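# Open the refrigerator door wide and leave it open

## Task

Swing the refrigerator door to a wide-open position so it stays open without the robot holding it. Moving the door violently in either direction (opening or closing it with a slam) counts as failure, and so does the robot toppling or finishing in a tilted state.

## Robot and tools

ROBOT. A wheeled base with a vertical column, a tilting head and two six-joint arms, each ending in a two-finger gripper. Folded, as at the start, it measures 0.73 m long, 0.62 m wide and 1.88 m tall, and its front sits 0.40 m ahead of the column. The base drives straight and turns in place only. It cannot strafe.

FRAMES. The base frame has its origin on the floor under the column, midway between the drive wheels, with x forward, y to the robot's left and z up. left_hand and right_hand are reported in this frame. Each is the point where the fingers meet; the tips lie 8 mm further on. A hand's z axis runs along the fingers (quat_wxyz maps (0,0,1) onto that direction), and its y axis runs across the opening. The odometry frame is the base frame as it was when the scene began.

execute_actions. Argument "actions" is a list holding one action or nothing. An empty list only reports state and images. An action may contain:
- "base": exactly one relative move from where the base now stands. {"translate_m": d} drives d metres, forward positive, -3 to 3. {"rotate_rad": d} turns d radians, left (counter-clockwise from above) positive, -3.2 to 3.2.
- "joints": absolute targets keyed by name, not offsets. Ranges: head_tilt_rad -0.61 to 1.308 (0 about level, positive looks down); left_joint1_rad and right_joint1_rad -2.879 to 2.879; joint2 0 to 3.141; joint3 0 to 3.019; joint4 -1.692 to 1.57; joint5 -1.57 to 1.57 (positive swings the hand to the robot's right); joint6 -2.094 to 2.094 (positive rolls clockwise seen from behind the hand); left_gripper_m and right_gripper_m 0 to 0.093, the fingertip gap in metres. Done tolerances: head 0.03, joints 1-6 0.045, 0.14, 0.09, 0.055, 0.03, 0.035, gripper 0.003.
- "speeds": optional caps for this action only: translate_m 0.05 to 0.8 m/s, rotate_rad 0.1 to 1 rad/s (defaults are the maxima). Speeds do not slow the arms.
All parts of an action start together. A base move needing over 8.667 s is refused; no action runs past 15 s. Any unknown key or out-of-range value rejects the whole call with no motion. A joint or base left out may keep pushing toward an earlier target. "cameras" picks images: cam_head_left, cam_head_right, cam_left_wrist, cam_right_wrist, nav_camera, or "all"; omitted or null means all, [] means none.

wait: "seconds" 0 to 10; nothing new is commanded, and it returns the same report as an empty action.

zoom_image: "camera" plus "region" [x0, y0, x1, y1] in pixels from the top-left, at most 504 by 504, on a camera whose full image came in the latest result.

finished_scene: "scene" (1 or 2) ends that scene after the last command has been held; it is final and states whether the task succeeded. A reply with no tool call ends everything.

ARM GEOMETRY. With joint 1 at -1.57 (left) or 1.57 (right) and joints 5 and 6 at 0, the arm lies in a vertical forward plane 0.23 m beside the column. Let a = j2 - 0.35, b = 1.05 + j2 - j3, c = b - j4 (c = 1.57 means fingers straight down). The hand point is roughly 0.12 + 0.39 sin a + 0.38 cos b + 0.25 cos c m ahead and 1.46 + 0.39 cos a - 0.38 sin b - 0.25 sin c m high; e.g. j2, j3, j4 = 0.93, 0.78, 0.14 gives 0.60 m ahead, 1.21 m up. The real hand tends to sit up to 5 cm lower and nearer the column (about 12 cm with heavy loads). Reach is about 1 m from the shoulder, lowest about 0.47 m. Targets within about 0.03 rad (0.08 for joints 2 and 3) of the current reading may not move anything. For gentle contact, step about 0.05 rad per call from your previous target. Fingers are 7 cm long; the gripper body is 10 by 7 cm.

RESULT LINES. base_status and joint_status: "done", "off_target" (resting short, maybe still pushing), "time_out", "contact_stop" (base only: a wheel stalled; back off 0.05 m before retrying or turning), "not_followed" under "joint command not followed" with a "cause:" line (a self-collision check withheld the arm; move the offending joints at least 0.05 rad back, or move the other arm). on_its_own covers what this call did not command; "held at" is a target, not a position. joint_positions, left_hand, right_hand, base_odometry (wheel counts only, slip included), turned_by_wheels versus turned_by_imu (a gap above about 4% and 0.05 rad means a collision or slip), base_tilt in degrees (forward, right), motor_effort for left_wheel and right_wheel in percent with the peak in brackets, wheel_motors_off (1 when an overload cut the wheels for 2 s), Motor temperatures per arm joint, MOTOR HOT from 85 °C, OVER-TEMPERATURE FAULT at 100 °C when that arm goes limp. If a result reports a stop, later motion calls in the same reply are skipped.

CAMERAS. Head cameras sit 1.47-1.58 m high, angled down by about head_tilt_rad; straight ahead may be up to 0.3 rad off image centre. Wrist cameras look along the fingers, tilted 0.62 rad toward the hand's +x; closed fingertips meet at image centre. nav_camera is at the base front, 0.23 m high, looking ahead.

AVOID. Slamming the door open or closed; tipping or ending tilted; leaving the door held only by the robot; pressing the arms into each other; long hard pushing by an arm (heats motors; relieve it by resending the reported joint positions) or by the base (triggers the wheel cut-out). A table edge 0.30-1.20 m high can slide over the base and hit the column; reverse 0.05 m if the robot leans back.

Each tool is called after "Request:" by a JSON object that holds its "name" and its "arguments".

## Session

Request:
{"name": "execute_actions", "arguments": {"actions": []}}

Scene clock: 0.00 s.
Motor temperatures (°C, as the motors report them): left_arm=[24 25 26 23 26 25] | right_arm=[25 24 25 24 27 25]
base_odometry: x=+0.000 y=+0.000 heading=+0.000 (m, m, rad; odometry frame)
turned_by_wheels: +0.000 (rad since the last result)
turned_by_imu: +0.000 (rad since the last result)
base_tilt: forward=-0.6 right=-0.3 (deg)
base_status: not commanded
joint_positions: head_tilt_rad=+0.858 left_joint1_rad=-1.600 left_joint2_rad=+0.870 left_joint3_rad=+0.381 left_joint4_rad=-0.933 left_joint5_rad=-0.019 left_joint6_rad=-0.080 left_gripper_m=+0.094 right_joint1_rad=+1.575 right_joint2_rad=+0.846 right_joint3_rad=+0.419 right_joint4_rad=-0.969 right_joint5_rad=+0.000 right_joint6_rad=-0.009 right_gripper_m=+0.094
joint_status: not commanded
wheel_motors_off: 0
motor_effort: left_wheel=+3 right_wheel=+0 (%)
left_hand: x=+0.1371 y=+0.2219 z=+1.2548 quat_wxyz=(+0.434, +0.020, -0.901, -0.018) (m; base frame)
right_hand: x=+0.1567 y=-0.2245 z=+1.2559 quat_wxyz=(+0.423, +0.006, -0.906, -0.003) (m; base frame)
pictures: cam_head_left, cam_head_right, cam_left_wrist, cam_right_wrist, nav_camera
Images, in order (width x height): cam_head_left 672x504, cam_head_right 672x504, cam_left_wrist 504x504, cam_right_wrist 504x504, nav_camera 672x504.

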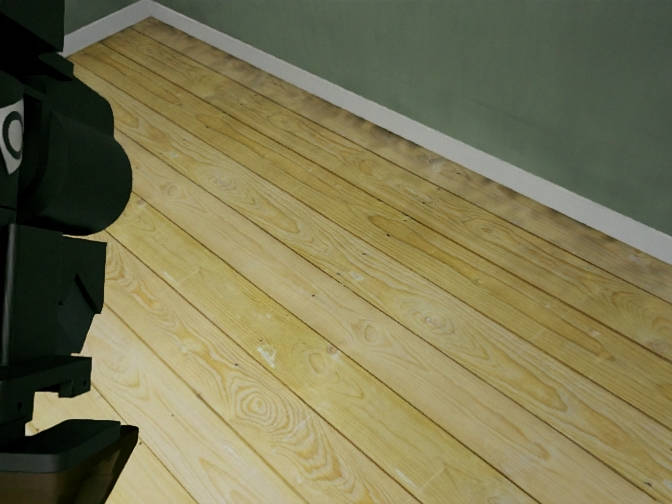

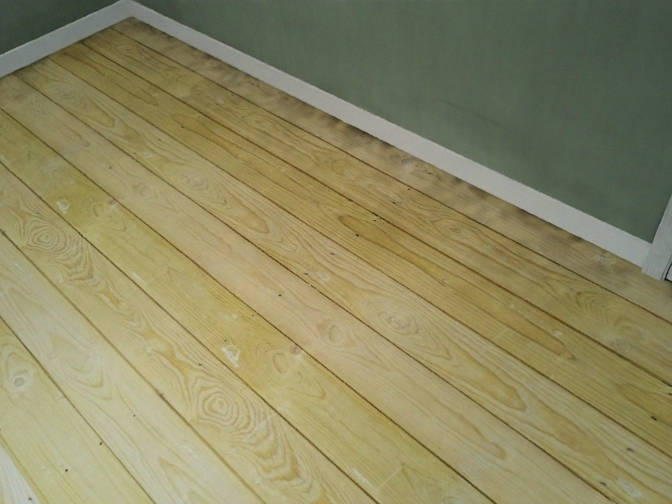

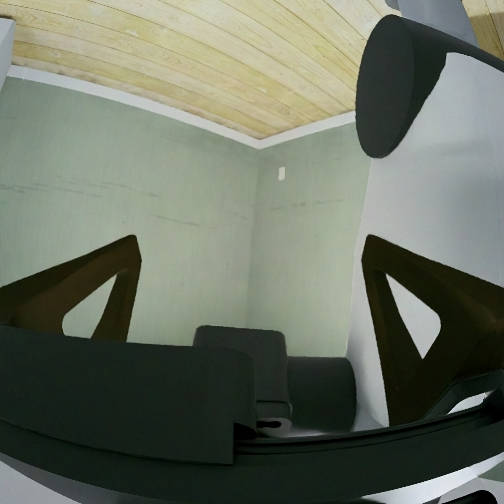

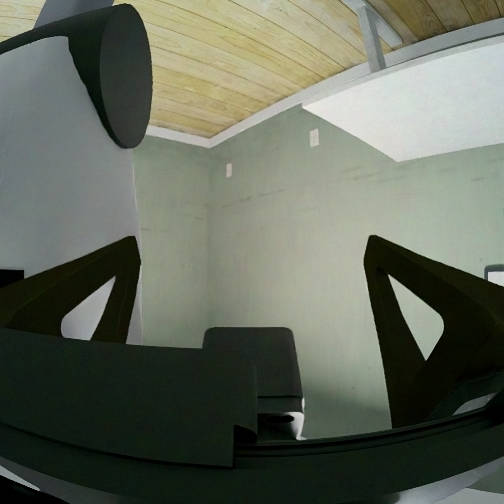

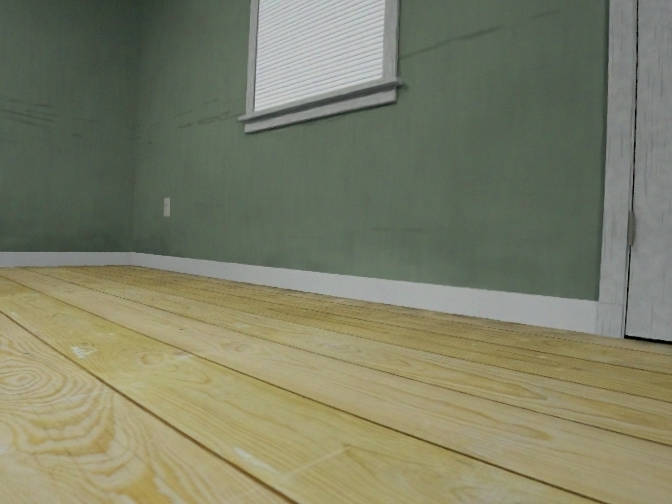

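Request:
{"name": "execute_actions", "arguments": {"actions": [{"base":{"rotate_rad":1.4},"joints":{"head_tilt_rad":0.3}}], "cameras": ["cam_head_left","cam_head_right","nav_camera"]}}

Scene clock: 8.90 s.
Motor temperatures (°C, as the motors report them): left_arm=[24 25 26 23 26 25] | right_arm=[25 24 25 24 27 25]
base_odometry: x=+0.000 y=+0.000 heading=+1.400 (m, m, rad; odometry frame)
turned_by_wheels: +1.400 (rad since the last result)
turned_by_imu: +1.391 (rad since the last result)
base_tilt: forward=-0.6 right=-0.2 (deg)
base_status: done
joint_positions: head_tilt_rad=+0.319 left_joint1_rad=-1.600 left_joint2_rad=+0.870 left_joint3_rad=+0.381 left_joint4_rad=-0.933 left_joint5_rad=-0.019 left_joint6_rad=-0.080 left_gripper_m=+0.094 right_joint1_rad=+1.575 right_joint2_rad=+0.846 right_joint3_rad=+0.419 right_joint4_rad=-0.969 right_joint5_rad=+0.000 right_joint6_rad=-0.009 right_gripper_m=+0.094
joint_status: all done
wheel_motors_off: 0
motor_effort: left_wheel=-4(42) right_wheel=+2(28) (%)
left_hand: x=+0.1371 y=+0.2219 z=+1.2548 quat_wxyz=(+0.434, +0.020, -0.901, -0.018) (m; base frame)
right_hand: x=+0.1567 y=-0.2245 z=+1.2559 quat_wxyz=(+0.423, +0.006, -0.906, -0.003) (m; base frame)
pictures: cam_head_left, cam_head_right, nav_camera
Images, in order (width x height): cam_head_left 672x504, cam_head_right 672x504, nav_camera 672x504.

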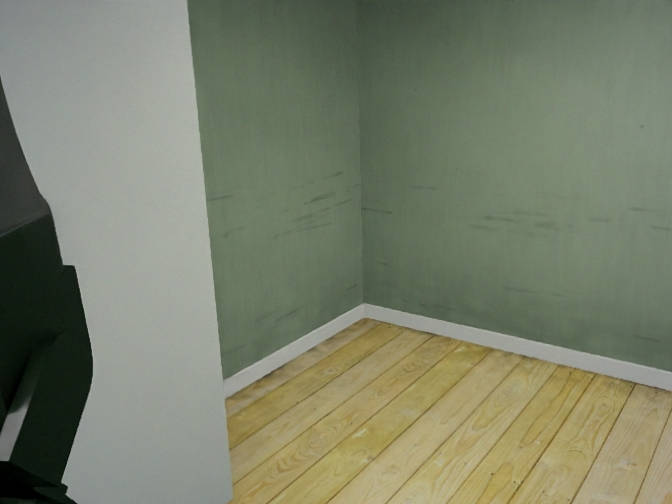

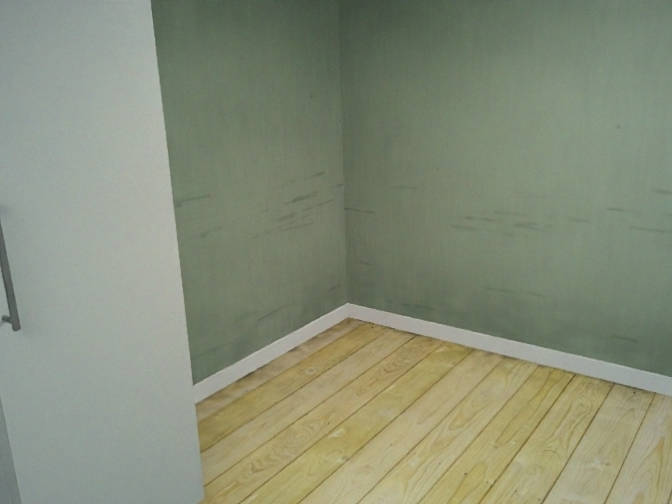

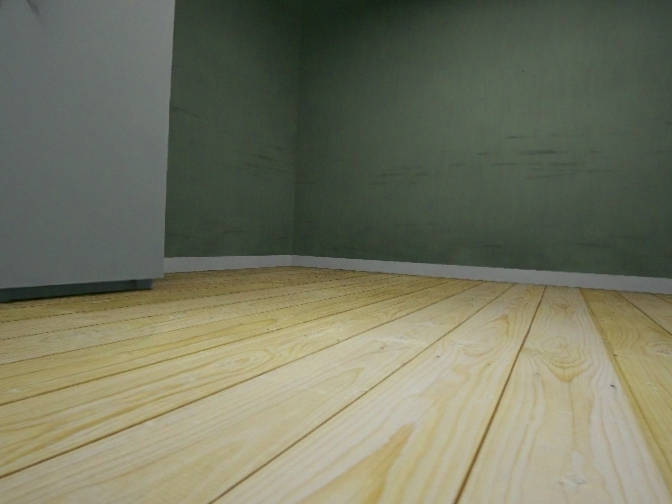

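Request:
{"name": "execute_actions", "arguments": {"actions": [{"base":{"rotate_rad":0.7}}], "cameras": ["cam_head_left","cam_head_right","nav_camera"]}}

Scene clock: 15.40 s.
Motor temperatures (°C, as the motors report them): left_arm=[24 25 26 23 26 25] | right_arm=[25 24 25 24 27 25]
base_odometry: x=+0.000 y=+0.000 heading=+2.099 (m, m, rad; odometry frame)
turned_by_wheels: +0.700 (rad since the last result)
turned_by_imu: +0.695 (rad since the last result)
base_tilt: forward=-0.6 right=-0.3 (deg)
base_status: done
joint_positions: head_tilt_rad=+0.319 left_joint1_rad=-1.600 left_joint2_rad=+0.870 left_joint3_rad=+0.381 left_joint4_rad=-0.933 left_joint5_rad=-0.019 left_joint6_rad=-0.080 left_gripper_m=+0.094 right_joint1_rad=+1.575 right_joint2_rad=+0.846 right_joint3_rad=+0.419 right_joint4_rad=-0.969 right_joint5_rad=+0.000 right_joint6_rad=-0.009 right_gripper_m=+0.094
joint_status: not commanded
wheel_motors_off: 0
motor_effort: left_wheel=-2(27) right_wheel=+3(27) (%)
left_hand: x=+0.1371 y=+0.2219 z=+1.2548 quat_wxyz=(+0.434, +0.020, -0.901, -0.018) (m; base frame)
right_hand: x=+0.1567 y=-0.2245 z=+1.2559 quat_wxyz=(+0.423, +0.006, -0.906, -0.003) (m; base frame)
pictures: cam_head_left, cam_head_right, nav_camera
Images, in order (width x height): cam_head_left 672x504, cam_head_right 672x504, nav_camera 672x504.

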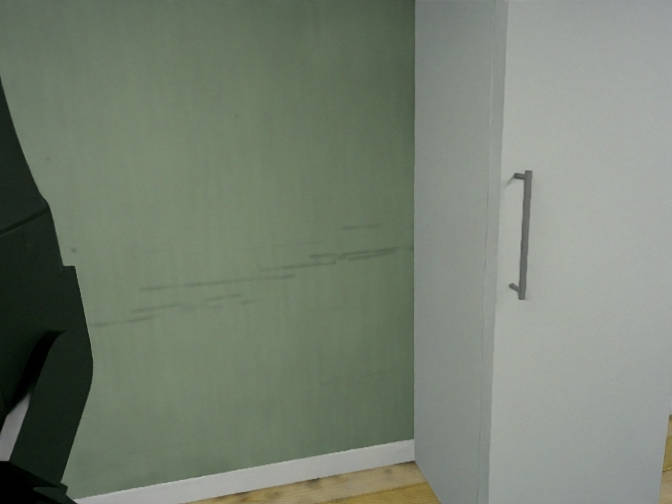

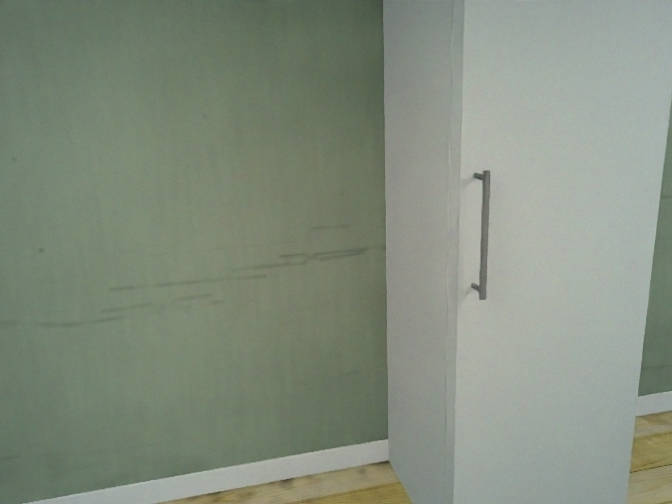

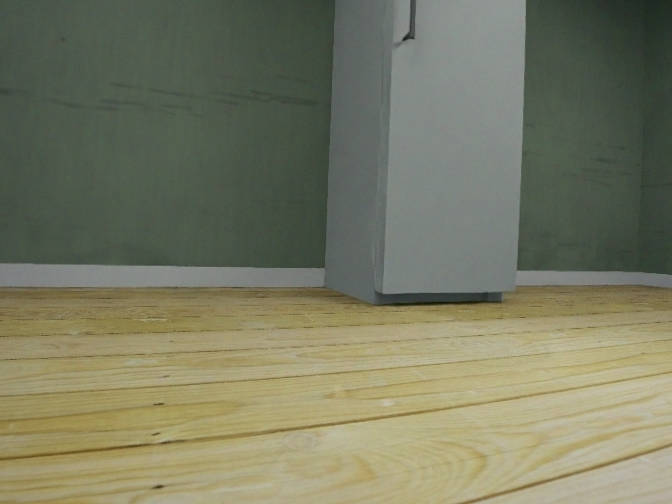

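Request:
{"name": "execute_actions", "arguments": {"actions": [{"base":{"rotate_rad":-0.5}}], "cameras": []}}

Request:
{"name": "execute_actions", "arguments": {"actions": [{"base":{"translate_m":0.74}}], "cameras": []}}

Request:
{"name": "execute_actions", "arguments": {"actions": [{"base":{"rotate_rad":0.83},"joints":{"right_joint1_rad":1.57,"right_joint2_rad":1.35,"right_joint3_rad":1.0,"right_joint4_rad":1.2}}]}}

Scene clock: 64.80 s.
Motor temperatures (°C, as the motors report them): left_arm=[24 25 26 23 26 25] | right_arm=[25 24 25 24 27 25]
base_odometry: x=+0.000 y=+0.000 heading=+1.600 (m, m, rad; odometry frame)
turned_by_wheels: -0.499 (rad since the last result)
turned_by_imu: -0.500 (rad since the last result)
base_tilt: forward=-0.7 right=-0.2 (deg)
base_status: done
joint_positions: head_tilt_rad=+0.319 left_joint1_rad=-1.600 left_joint2_rad=+0.870 left_joint3_rad=+0.381 left_joint4_rad=-0.933 left_joint5_rad=-0.019 left_joint6_rad=-0.080 left_gripper_m=+0.094 right_joint1_rad=+1.575 right_joint2_rad=+0.846 right_joint3_rad=+0.419 right_joint4_rad=-0.969 right_joint5_rad=+0.000 right_joint6_rad=-0.009 right_gripper_m=+0.094
joint_status: not commanded
wheel_motors_off: 0
motor_effort: left_wheel=-1(26) right_wheel=-3(22) (%)
left_hand: x=+0.1371 y=+0.2219 z=+1.2548 quat_wxyz=(+0.434, +0.020, -0.901, -0.018) (m; base frame)
right_hand: x=+0.1567 y=-0.2245 z=+1.2559 quat_wxyz=(+0.423, +0.006, -0.906, -0.003) (m; base frame)
pictures: none
No camera images: the call's "cameras" was empty. Leave "cameras" out to get every camera's image.

Scene clock: 67.73 s.
Motor temperatures (°C, as the motors report them): left_arm=[24 25 26 23 26 25] | right_arm=[25 24 25 24 27 25]
base_odometry: x=-0.022 y=+0.740 heading=+1.600 (m, m, rad; odometry frame)
turned_by_wheels: +0.001 (rad since the last result)
turned_by_imu: -0.002 (rad since the last result)
base_tilt: forward=-0.7 right=-0.3 (deg)
base_status: done
joint_positions: head_tilt_rad=+0.319 left_joint1_rad=-1.600 left_joint2_rad=+0.870 left_joint3_rad=+0.382 left_joint4_rad=-0.933 left_joint5_rad=-0.019 left_joint6_rad=-0.080 left_gripper_m=+0.094 right_joint1_rad=+1.575 right_joint2_rad=+0.846 right_joint3_rad=+0.420 right_joint4_rad=-0.969 right_joint5_rad=+0.000 right_joint6_rad=-0.009 right_gripper_m=+0.094
joint_status: not commanded
wheel_motors_off: 0
motor_effort: left_wheel=+0(71) right_wheel=-1(58) (%)
left_hand: x=+0.1377 y=+0.2219 z=+1.2546 quat_wxyz=(+0.433, +0.020, -0.901, -0.018) (m; base frame)
right_hand: x=+0.1575 y=-0.2245 z=+1.2556 quat_wxyz=(+0.422, +0.006, -0.906, -0.003) (m; base frame)
pictures: none
No camera images: the call's "cameras" was empty. Leave "cameras" out to get every camera's image.

Scene clock: 69.87 s.
Motor temperatures (°C, as the motors report them): left_arm=[24 25 26 23 26 25] | right_arm=[25 24 25 24 27 25]
base_odometry: x=-0.022 y=+0.740 heading=+2.430 (m, m, rad; odometry frame)
turned_by_wheels: +0.829 (rad since the last result)
turned_by_imu: +0.821 (rad since the last result)
base_tilt: forward=-0.6 right=-0.3 (deg)
base_status: done
joint_positions: head_tilt_rad=+0.319 left_joint1_rad=-1.600 left_joint2_rad=+0.870 left_joint3_rad=+0.382 left_joint4_rad=-0.933 left_joint5_rad=-0.019 left_joint6_rad=-0.080 left_gripper_m=+0.094 right_joint1_rad=+1.574 right_joint2_rad=+1.348 right_joint3_rad=+0.995 right_joint4_rad=+1.178 right_joint5_rad=+0.000 right_joint6_rad=-0.009 right_gripper_m=+0.094
joint_status: all done
wheel_motors_off: 0
motor_effort: left_wheel=-2(54) right_wheel=+2(46) (%)
left_hand: x=+0.1377 y=+0.2219 z=+1.2546 quat_wxyz=(+0.433, +0.020, -0.901, -0.018) (m; base frame)
right_hand: x=+0.7528 y=-0.2235 z=+1.2325 quat_wxyz=(-0.624, +0.003, -0.781, +0.001) (m; base frame)
pictures: cam_head_left, cam_head_right, cam_left_wrist, cam_right_wrist, nav_camera
Images, in order (width x height): cam_head_left 672x504, cam_head_right 672x504, cam_left_wrist 504x504, cam_right_wrist 504x504, nav_camera 672x504.

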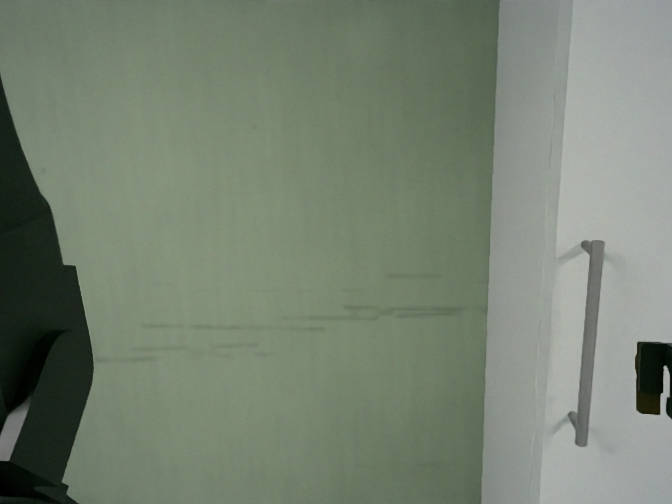

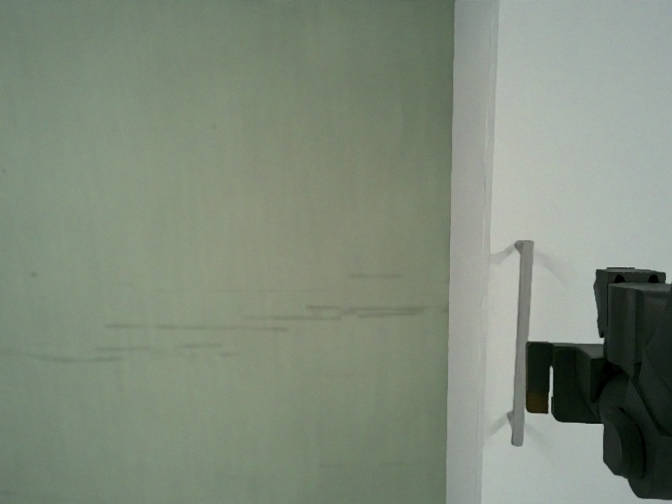

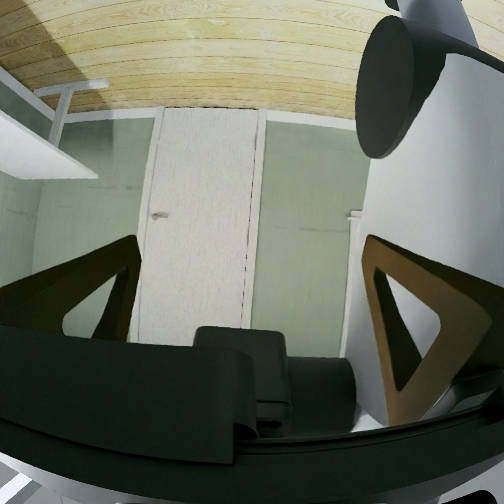

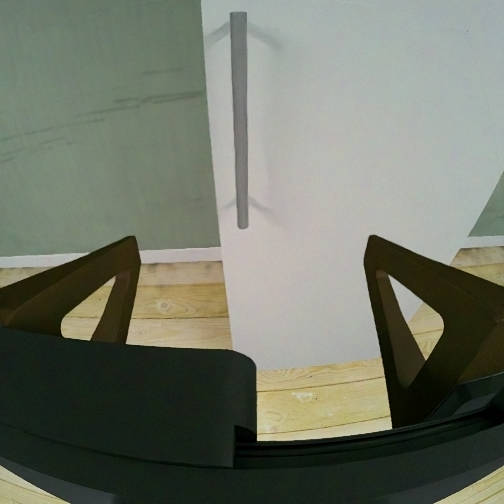

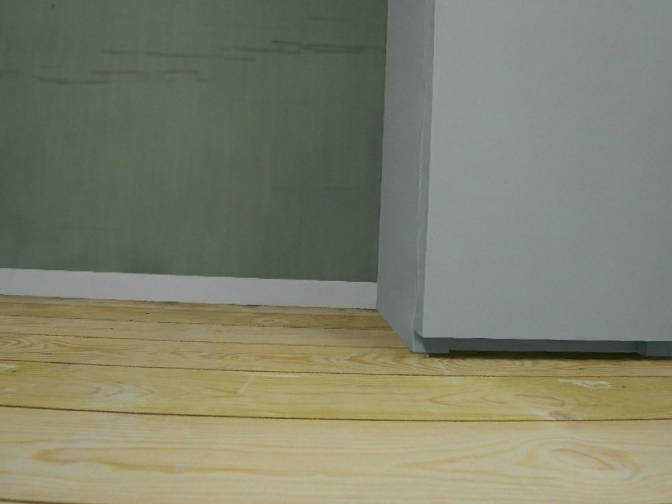

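Request:
{"name": "execute_actions", "arguments": {"actions": [{"base":{"translate_m":0.15},"joints":{"head_tilt_rad":0.55,"right_joint2_rad":1.75,"right_joint3_rad":1.35,"right_joint4_rad":1.15}}], "cameras": ["cam_head_right","cam_right_wrist"]}}

Scene clock: 83.53 s.
Motor temperatures (°C, as the motors report them): left_arm=[24 26 26 23 26 25] | right_arm=[25 26 25 24 27 25]
base_odometry: x=-0.135 y=+0.838 heading=+2.431 (m, m, rad; odometry frame)
turned_by_wheels: +0.001 (rad since the last result)
turned_by_imu: -0.001 (rad since the last result)
base_tilt: forward=-0.6 right=-0.3 (deg)
base_status: done
joint_positions: head_tilt_rad=+0.554 left_joint1_rad=-1.600 left_joint2_rad=+0.870 left_joint3_rad=+0.380 left_joint4_rad=-0.933 left_joint5_rad=-0.019 left_joint6_rad=-0.080 left_gripper_m=+0.094 right_joint1_rad=+1.574 right_joint2_rad=+1.760 right_joint3_rad=+1.339 right_joint4_rad=+1.161 right_joint5_rad=+0.000 right_joint6_rad=-0.009 right_gripper_m=+0.094
joint_status: all done
wheel_motors_off: 0
motor_effort: left_wheel=+1(65) right_wheel=+0(61) (%)
left_hand: x=+0.1369 y=+0.2220 z=+1.2548 quat_wxyz=(+0.434, +0.020, -0.900, -0.018) (m; base frame)
right_hand: x=+0.7776 y=-0.2229 z=+1.0618 quat_wxyz=(-0.591, +0.004, -0.807, +0.001) (m; base frame)
pictures: cam_head_right, cam_right_wrist
Images, in order (width x height): cam_head_right 672x504, cam_right_wrist 504x504.

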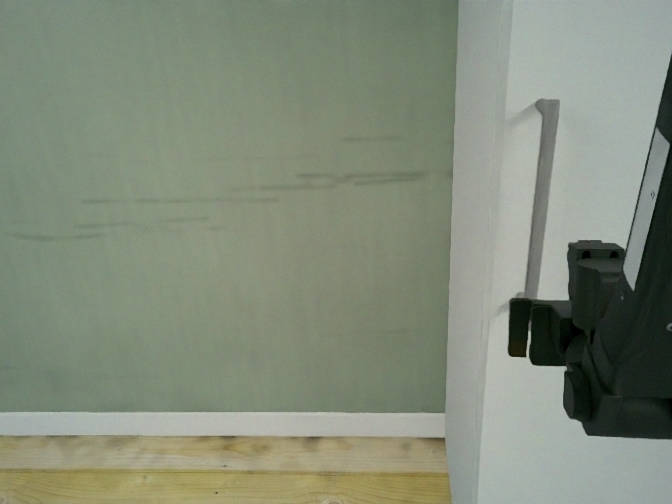

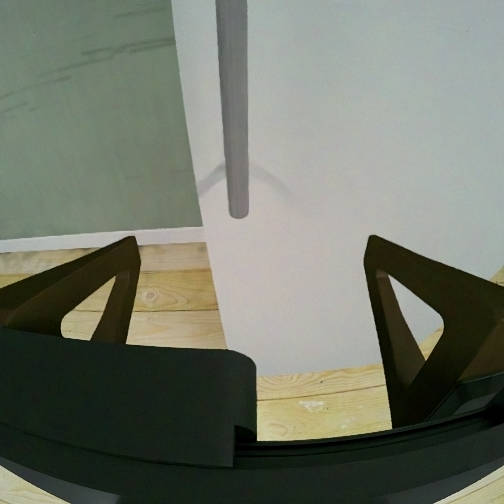

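Request:
{"name": "execute_actions", "arguments": {"actions": [{"base":{"translate_m":0.1},"speeds":{"translate_m":0.15}}], "cameras": ["cam_head_right","cam_right_wrist"]}}

Scene clock: 99.00 s.
Motor temperatures (°C, as the motors report them): left_arm=[24 26 26 23 26 25] | right_arm=[25 27 25 24 27 25]
base_odometry: x=-0.211 y=+0.903 heading=+2.431 (m, m, rad; odometry frame)
turned_by_wheels: +0.001 (rad since the last result)
turned_by_imu: -0.001 (rad since the last result)
base_tilt: forward=-0.7 right=-0.2 (deg)
base_status: done
joint_positions: head_tilt_rad=+0.554 left_joint1_rad=-1.600 left_joint2_rad=+0.870 left_joint3_rad=+0.381 left_joint4_rad=-0.933 left_joint5_rad=-0.019 left_joint6_rad=-0.080 left_gripper_m=+0.094 right_joint1_rad=+1.574 right_joint2_rad=+1.759 right_joint3_rad=+1.340 right_joint4_rad=+1.161 right_joint5_rad=+0.000 right_joint6_rad=-0.009 right_gripper_m=+0.094
joint_status: not commanded
wheel_motors_off: 0
motor_effort: left_wheel=+3(56) right_wheel=-2(45) (%)
left_hand: x=+0.1371 y=+0.2219 z=+1.2548 quat_wxyz=(+0.434, +0.020, -0.901, -0.018) (m; base frame)
right_hand: x=+0.7781 y=-0.2229 z=+1.0624 quat_wxyz=(-0.591, +0.004, -0.807, +0.001) (m; base frame)
pictures: cam_head_right, cam_right_wrist
Images, in order (width x height): cam_head_right 672x504, cam_right_wrist 504x504.

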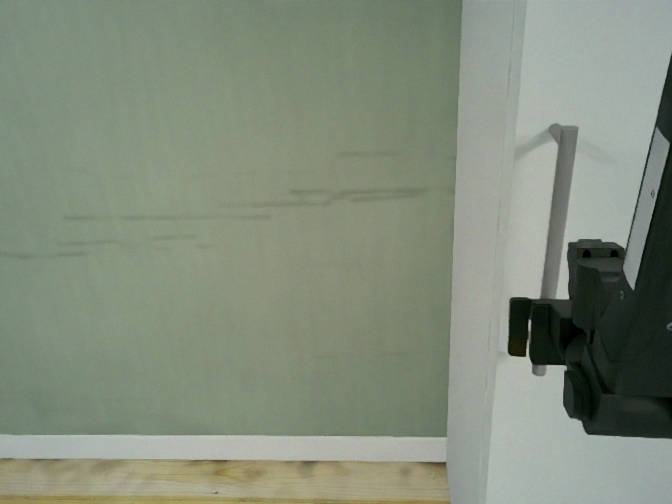

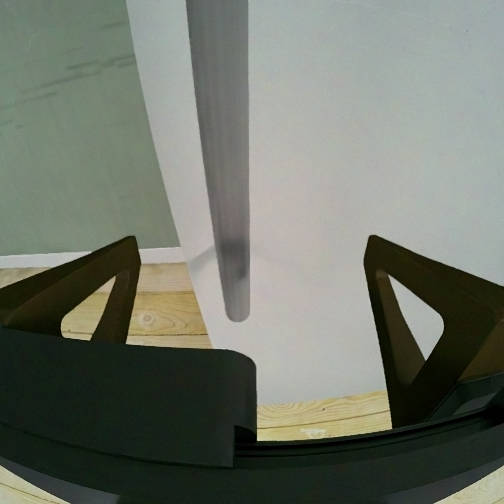

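Request:
{"name": "execute_actions", "arguments": {"actions": [{"base":{"translate_m":0.04},"speeds":{"translate_m":0.1}}], "cameras": ["cam_right_wrist"]}}

Request:
{"name": "execute_actions", "arguments": {"actions": [{"joints":{"right_gripper_m":0.0}}], "cameras": ["cam_right_wrist"]}}

Scene clock: 111.07 s.
Motor temperatures (°C, as the motors report them): left_arm=[24 26 26 23 26 25] | right_arm=[25 27 25 24 27 25]
base_odometry: x=-0.241 y=+0.929 heading=+2.432 (m, m, rad; odometry frame)
turned_by_wheels: +0.001 (rad since the last result)
turned_by_imu: -0.001 (rad since the last result)
base_tilt: forward=-0.6 right=-0.3 (deg)
base_status: done
joint_positions: head_tilt_rad=+0.554 left_joint1_rad=-1.600 left_joint2_rad=+0.870 left_joint3_rad=+0.380 left_joint4_rad=-0.933 left_joint5_rad=-0.019 left_joint6_rad=-0.080 left_gripper_m=+0.094 right_joint1_rad=+1.574 right_joint2_rad=+1.759 right_joint3_rad=+1.341 right_joint4_rad=+1.161 right_joint5_rad=+0.000 right_joint6_rad=-0.009 right_gripper_m=+0.094
joint_status: not commanded
wheel_motors_off: 0
motor_effort: left_wheel=-1(43) right_wheel=-1(35) (%)
left_hand: x=+0.1366 y=+0.2220 z=+1.2549 quat_wxyz=(+0.434, +0.020, -0.900, -0.018) (m; base frame)
right_hand: x=+0.7788 y=-0.2229 z=+1.0628 quat_wxyz=(-0.592, +0.004, -0.806, +0.001) (m; base frame)
pictures: cam_right_wrist
Images, in order (width x height): cam_right_wrist 504x504.

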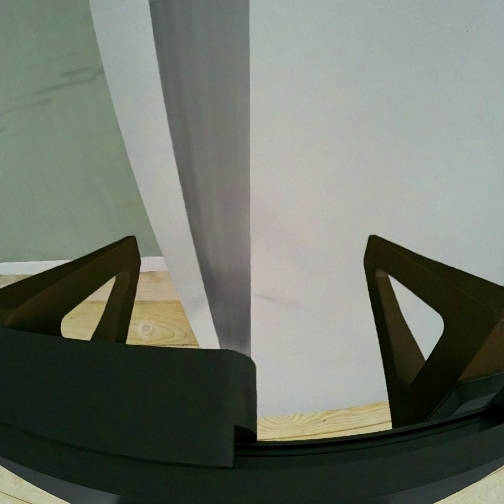

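Scene clock: 111.80 s.
Motor temperatures (°C, as the motors report them): left_arm=[24 26 26 23 26 25] | right_arm=[25 27 25 24 27 25]
base_odometry: x=-0.241 y=+0.929 heading=+2.432 (m, m, rad; odometry frame)
turned_by_wheels: +0.000 (rad since the last result)
turned_by_imu: +0.000 (rad since the last result)
base_tilt: forward=-0.6 right=-0.3 (deg)
base_status: not commanded
joint_positions: head_tilt_rad=+0.554 left_joint1_rad=-1.600 left_joint2_rad=+0.870 left_joint3_rad=+0.380 left_joint4_rad=-0.933 left_joint5_rad=-0.019 left_joint6_rad=-0.080 left_gripper_m=+0.094 right_joint1_rad=+1.586 right_joint2_rad=+1.759 right_joint3_rad=+1.342 right_joint4_rad=+1.160 right_joint5_rad=-0.008 right_joint6_rad=-0.014 right_gripper_m=+0.017
joint_status: right_gripper_m off_target (ended at +0.017, target +0.000)
wheel_motors_off: 0
motor_effort: left_wheel=+7(6) right_wheel=-7(8) (%)
left_hand: x=+0.1366 y=+0.2220 z=+1.2549 quat_wxyz=(+0.434, +0.020, -0.900, -0.018) (m; base frame)
right_hand: x=+0.7789 y=-0.2135 z=+1.0628 quat_wxyz=(-0.592, +0.007, -0.806, -0.007) (m; base frame)
pictures: cam_right_wrist
Images, in order (width x height): cam_right_wrist 504x504.

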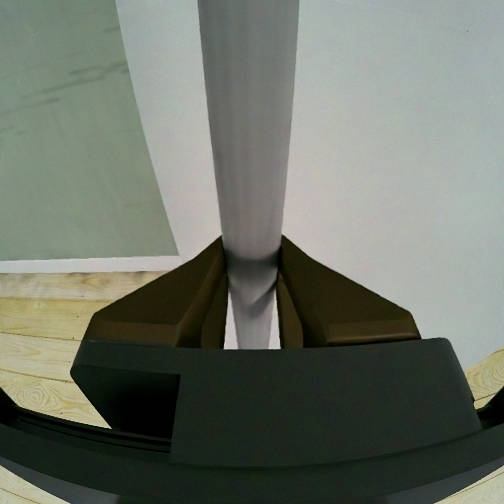

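Request:
{"name": "execute_actions", "arguments": {"actions": [{"base":{"translate_m":-0.15},"speeds":{"translate_m":0.05}}], "cameras": ["cam_head_right","cam_right_wrist","nav_camera"]}}

Scene clock: 120.30 s.
Motor temperatures (°C, as the motors report them): left_arm=[24 26 26 23 26 25] | right_arm=[25 27 25 24 27 25]
base_odometry: x=-0.128 y=+0.831 heading=+2.431 (m, m, rad; odometry frame)
turned_by_wheels: -0.001 (rad since the last result)
turned_by_imu: -0.004 (rad since the last result)
base_tilt: forward=-0.6 right=-0.2 (deg)
base_status: done
joint_positions: head_tilt_rad=+0.554 left_joint1_rad=-1.600 left_joint2_rad=+0.870 left_joint3_rad=+0.378 left_joint4_rad=-0.933 left_joint5_rad=-0.019 left_joint6_rad=-0.080 left_gripper_m=+0.094 right_joint1_rad=+1.585 right_joint2_rad=+1.754 right_joint3_rad=+1.350 right_joint4_rad=+1.126 right_joint5_rad=-0.004 right_joint6_rad=-0.015 right_gripper_m=+0.000
joint_status: not commanded
wheel_motors_off: 0
on_its_own: right_gripper_m moved -0.017 to your old target +0.000
motor_effort: left_wheel=-5(40) right_wheel=+2(53) (%)
left_hand: x=+0.1358 y=+0.2220 z=+1.2552 quat_wxyz=(+0.435, +0.020, -0.900, -0.018) (m; base frame)
right_hand: x=+0.7824 y=-0.2150 z=+1.0610 quat_wxyz=(-0.584, +0.007, -0.812, -0.004) (m; base frame)
pictures: cam_head_right, cam_right_wrist, nav_camera
Images, in order (width x height): cam_head_right 672x504, cam_right_wrist 504x504, nav_camera 672x504.

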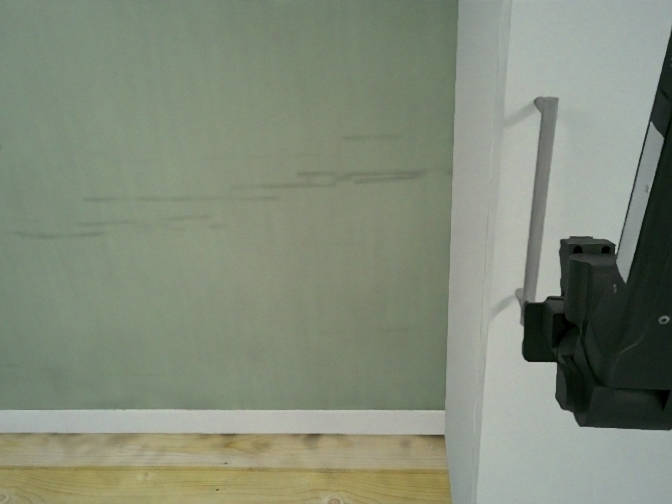

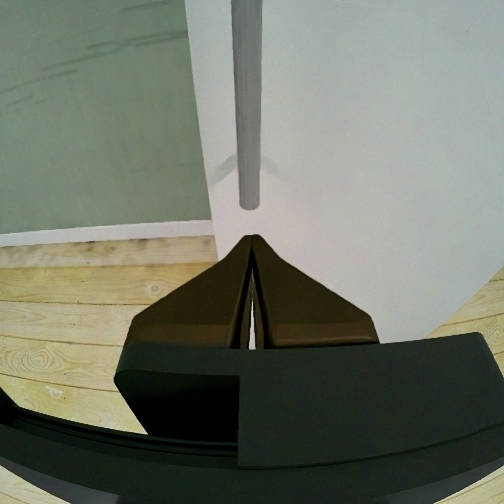

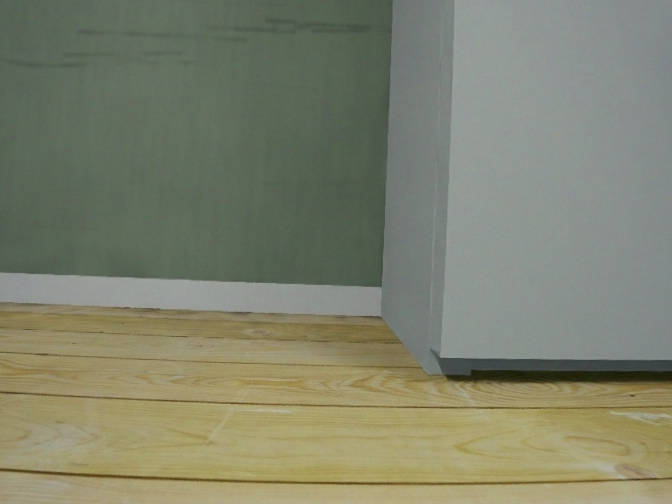

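Request:
{"name": "execute_actions", "arguments": {"actions": [{"joints":{"right_gripper_m":0.07,"right_joint1_rad":1.9,"right_joint2_rad":1.55,"right_joint3_rad":1.4,"right_joint4_rad":-0.37,"right_joint5_rad":1.0,"right_joint6_rad":1.57,"head_tilt_rad":0.7}}], "cameras": ["cam_head_right","cam_right_wrist"]}}

Scene clock: 159.40 s.
Motor temperatures (°C, as the motors report them): left_arm=[24 26 26 23 26 25] | right_arm=[25 28 25 25 27 25]
base_odometry: x=-0.128 y=+0.831 heading=+2.431 (m, m, rad; odometry frame)
turned_by_wheels: +0.000 (rad since the last result)
turned_by_imu: -0.002 (rad since the last result)
base_tilt: forward=-0.6 right=-0.3 (deg)
base_status: not commanded
joint_positions: head_tilt_rad=+0.702 left_joint1_rad=-1.600 left_joint2_rad=+0.870 left_joint3_rad=+0.378 left_joint4_rad=-0.933 left_joint5_rad=-0.019 left_joint6_rad=-0.080 left_gripper_m=+0.094 right_joint1_rad=+1.912 right_joint2_rad=+1.536 right_joint3_rad=+1.402 right_joint4_rad=-0.358 right_joint5_rad=+0.996 right_joint6_rad=+1.563 right_gripper_m=+0.070
joint_status: all done
wheel_motors_off: 0
motor_effort: left_wheel=-3(6) right_wheel=+2(5) (%)
left_hand: x=+0.1358 y=+0.2220 z=+1.2552 quat_wxyz=(+0.435, +0.020, -0.900, -0.018) (m; base frame)
right_hand: x=+0.6380 y=-0.1599 z=+1.0665 quat_wxyz=(-0.277, -0.613, -0.711, +0.204) (m; base frame)
pictures: cam_head_right, cam_right_wrist
Images, in order (width x height): cam_head_right 672x504, cam_right_wrist 504x504.

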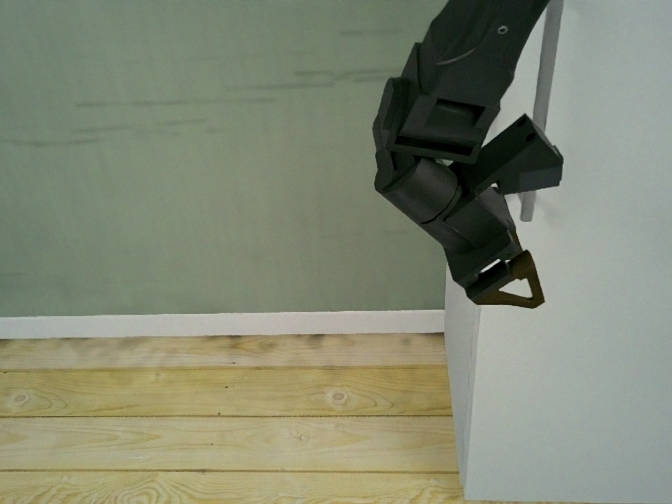

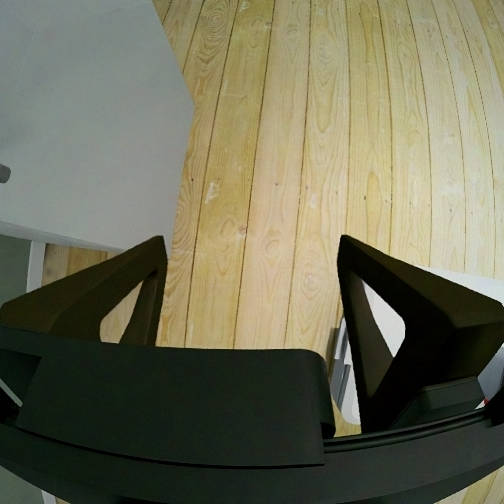

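Request:
{"name": "execute_actions", "arguments": {"actions": [{"base":{"translate_m":0.17},"speeds":{"translate_m":0.15},"joints":{"right_joint1_rad":2.05,"right_joint5_rad":1.5}}], "cameras": ["cam_head_right","cam_right_wrist"]}}

Scene clock: 170.23 s.
Motor temperatures (°C, as the motors report them): left_arm=[24 26 26 23 26 25] | right_arm=[25 28 25 25 28 25]
base_odometry: x=-0.257 y=+0.942 heading=+2.431 (m, m, rad; odometry frame)
turned_by_wheels: +0.001 (rad since the last result)
turned_by_imu: -0.002 (rad since the last result)
base_tilt: forward=-0.6 right=-0.3 (deg)
base_status: done
joint_positions: head_tilt_rad=+0.703 left_joint1_rad=-1.600 left_joint2_rad=+0.870 left_joint3_rad=+0.380 left_joint4_rad=-0.933 left_joint5_rad=-0.019 left_joint6_rad=-0.080 left_gripper_m=+0.094 right_joint1_rad=+2.067 right_joint2_rad=+1.536 right_joint3_rad=+1.401 right_joint4_rad=-0.362 right_joint5_rad=+1.320 right_joint6_rad=+1.565 right_gripper_m=+0.070
joint_status: right_joint5_rad time_out (moved +0.324 of +0.504); the others done
wheel_motors_off: 0
on_its_own: right_joint5_rad is held at +1.318, not at your +1.500, since a time_out
motor_effort: left_wheel=+1(62) right_wheel=-2(45) (%)
left_hand: x=+0.1364 y=+0.2220 z=+1.2550 quat_wxyz=(+0.435, +0.020, -0.900, -0.018) (m; base frame)
right_hand: x=+0.6349 y=-0.1062 z=+1.1185 quat_wxyz=(-0.359, -0.571, -0.697, +0.242) (m; base frame)
pictures: cam_head_right, cam_right_wrist
joint command not followed: on one or more control steps a check withheld the commanded joint targets of the right arm, and it was not sent them on those steps.
cause: the commanded joint targets would bring two parts of the arm too close to each other (its wrist (the part past joint 4) and its wrist camera, with right_joint5_rad and right_joint6_rad between them); next, command targets that bring no two parts of the arm closer together.
Images, in order (width x height): cam_head_right 672x504, cam_right_wrist 504x504.

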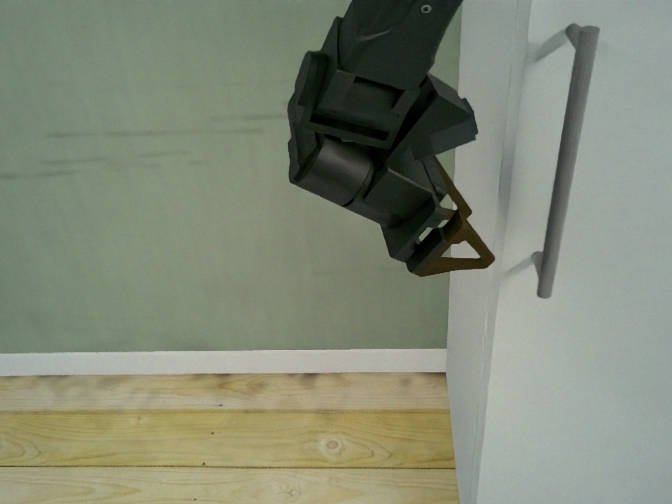

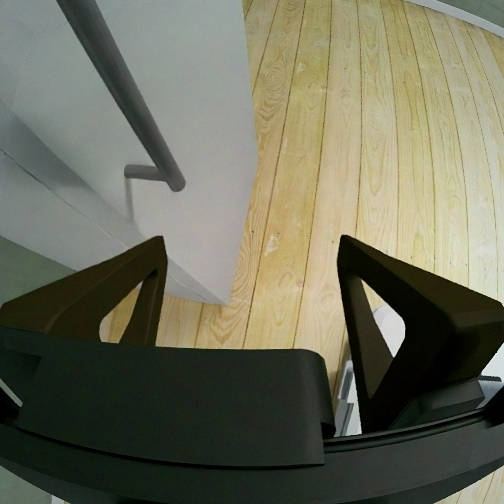

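Request:
{"name": "execute_actions", "arguments": {"actions": [{"base":{"translate_m":0.10},"speeds":{"translate_m":0.1},"joints":{"right_joint1_rad":1.96,"right_joint5_rad":1.27}}], "cameras": ["cam_head_right","cam_right_wrist"]}}

Scene clock: 182.33 s.
Motor temperatures (°C, as the motors report them): left_arm=[24 26 26 23 26 25] | right_arm=[25 28 26 24 28 25]
base_odometry: x=-0.332 y=+1.007 heading=+2.432 (m, m, rad; odometry frame)
turned_by_wheels: +0.001 (rad since the last result)
turned_by_imu: -0.002 (rad since the last result)
base_tilt: forward=-0.7 right=-0.2 (deg)
base_status: done
joint_positions: head_tilt_rad=+0.703 left_joint1_rad=-1.600 left_joint2_rad=+0.870 left_joint3_rad=+0.380 left_joint4_rad=-0.933 left_joint5_rad=-0.019 left_joint6_rad=-0.080 left_gripper_m=+0.094 right_joint1_rad=+1.954 right_joint2_rad=+1.537 right_joint3_rad=+1.401 right_joint4_rad=-0.362 right_joint5_rad=+1.272 right_joint6_rad=+1.565 right_gripper_m=+0.070
joint_status: all done
wheel_motors_off: 0
motor_effort: left_wheel=+3(41) right_wheel=-1(40) (%)
left_hand: x=+0.1364 y=+0.2220 z=+1.2550 quat_wxyz=(+0.435, +0.020, -0.900, -0.018) (m; base frame)
right_hand: x=+0.6392 y=-0.1664 z=+1.1031 quat_wxyz=(-0.363, -0.579, -0.677, +0.272) (m; base frame)
pictures: cam_head_right, cam_right_wrist
Images, in order (width x height): cam_head_right 672x504, cam_right_wrist 504x504.

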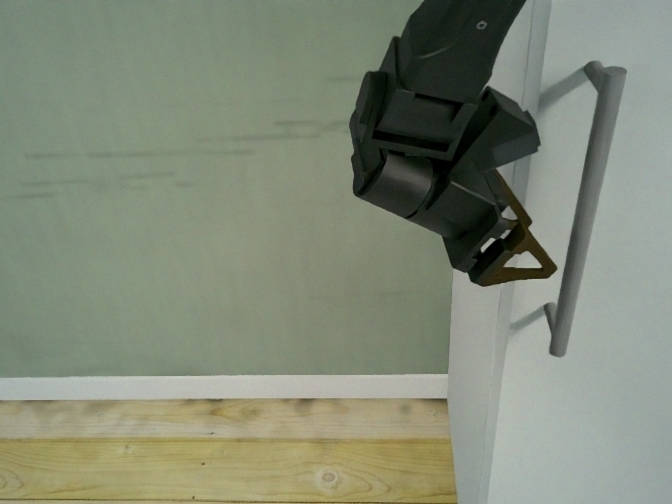

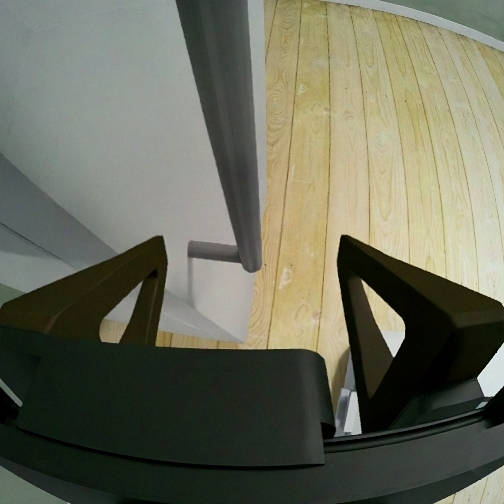

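Request:
{"name": "execute_actions", "arguments": {"actions": [{"joints":{"right_joint1_rad":1.84,"right_gripper_m":0.05}}], "cameras": ["cam_head_right","cam_right_wrist"]}}

Scene clock: 192.77 s.
Motor temperatures (°C, as the motors report them): left_arm=[24 26 26 23 26 25] | right_arm=[25 28 26 24 28 25]
base_odometry: x=-0.332 y=+1.007 heading=+2.432 (m, m, rad; odometry frame)
turned_by_wheels: +0.000 (rad since the last result)
turned_by_imu: -0.001 (rad since the last result)
base_tilt: forward=-0.6 right=-0.2 (deg)
base_status: not commanded
joint_positions: head_tilt_rad=+0.703 left_joint1_rad=-1.600 left_joint2_rad=+0.870 left_joint3_rad=+0.380 left_joint4_rad=-0.933 left_joint5_rad=-0.019 left_joint6_rad=-0.080 left_gripper_m=+0.094 right_joint1_rad=+1.841 right_joint2_rad=+1.537 right_joint3_rad=+1.402 right_joint4_rad=-0.362 right_joint5_rad=+1.270 right_joint6_rad=+1.565 right_gripper_m=+0.050
joint_status: all done
wheel_motors_off: 0
motor_effort: left_wheel=-2(1) right_wheel=-4(4) (%)
left_hand: x=+0.1364 y=+0.2220 z=+1.2550 quat_wxyz=(+0.435, +0.020, -0.900, -0.018) (m; base frame)
right_hand: x=+0.6412 y=-0.2328 z=+1.1006 quat_wxyz=(-0.383, -0.580, -0.647, +0.315) (m; base frame)
pictures: cam_head_right, cam_right_wrist
Images, in order (width x height): cam_head_right 672x504, cam_right_wrist 504x504.

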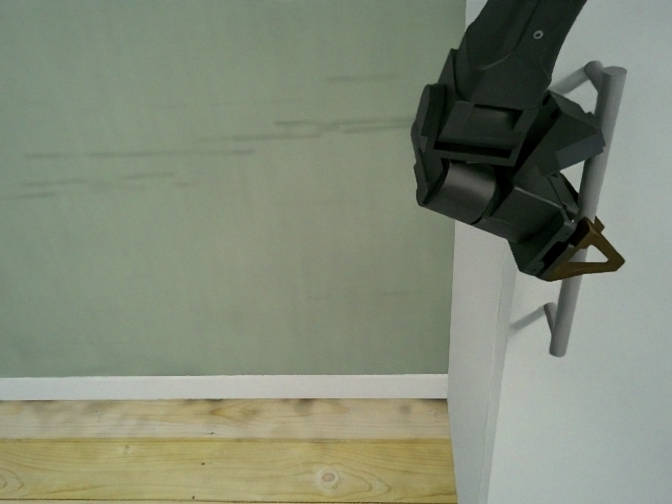

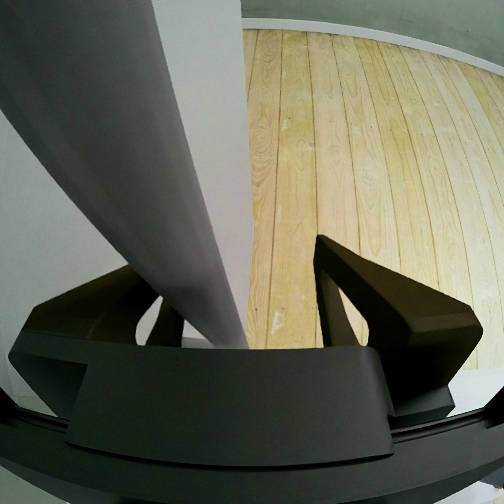

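Request:
{"name": "execute_actions", "arguments": {"actions": [{"base":{"translate_m":-0.1},"speeds":{"translate_m":0.05},"joints":{"right_gripper_m":0.0}}], "cameras": ["cam_head_right","cam_right_wrist","nav_camera"]}}

Scene clock: 211.37 s.
Motor temperatures (°C, as the motors report them): left_arm=[24 26 26 23 26 25] | right_arm=[25 28 26 24 29 25]
base_odometry: x=-0.257 y=+0.942 heading=+2.431 (m, m, rad; odometry frame)
turned_by_wheels: -0.001 (rad since the last result)
turned_by_imu: -0.003 (rad since the last result)
base_tilt: forward=-0.6 right=-0.3 (deg)
base_status: done
joint_positions: head_tilt_rad=+0.703 left_joint1_rad=-1.600 left_joint2_rad=+0.870 left_joint3_rad=+0.379 left_joint4_rad=-0.933 left_joint5_rad=-0.019 left_joint6_rad=-0.080 left_gripper_m=+0.094 right_joint1_rad=+1.810 right_joint2_rad=+1.539 right_joint3_rad=+1.397 right_joint4_rad=-0.359 right_joint5_rad=+1.321 right_joint6_rad=+1.534 right_gripper_m=+0.018
joint_status: right_gripper_m off_target (ended at +0.018, target +0.000)
wheel_motors_off: 0
motor_effort: left_wheel=-1(40) right_wheel=+2(52) (%)
left_hand: x=+0.1360 y=+0.2220 z=+1.2551 quat_wxyz=(+0.435, +0.020, -0.900, -0.018) (m; base frame)
right_hand: x=+0.6380 y=-0.2552 z=+1.1067 quat_wxyz=(-0.398, -0.560, -0.638, +0.349) (m; base frame)
pictures: cam_head_right, cam_right_wrist, nav_camera
Images, in order (width x height): cam_head_right 672x504, cam_right_wrist 504x504, nav_camera 672x504.

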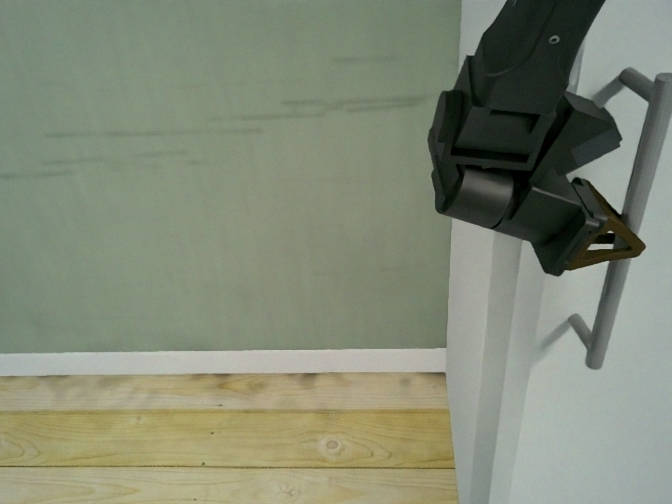

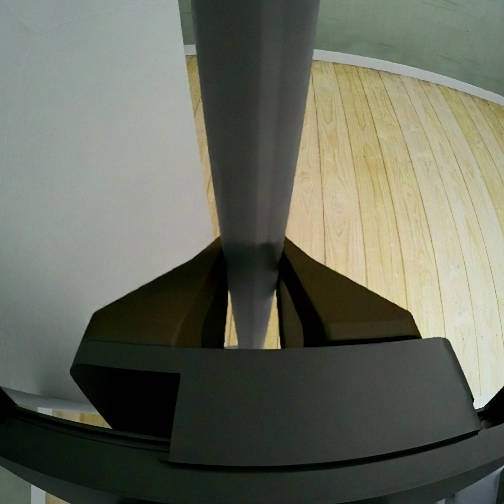

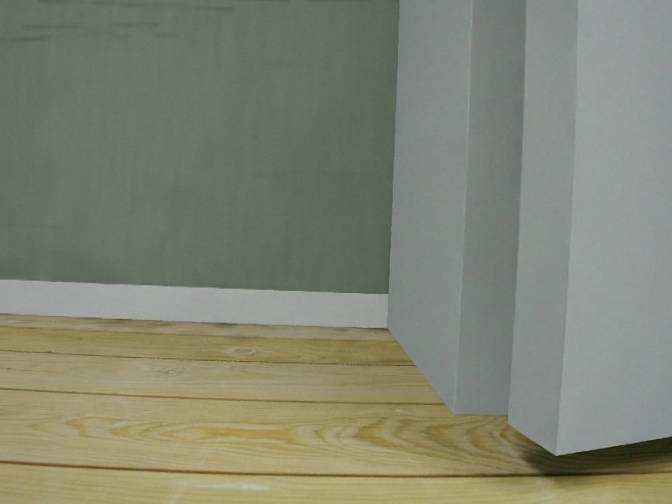

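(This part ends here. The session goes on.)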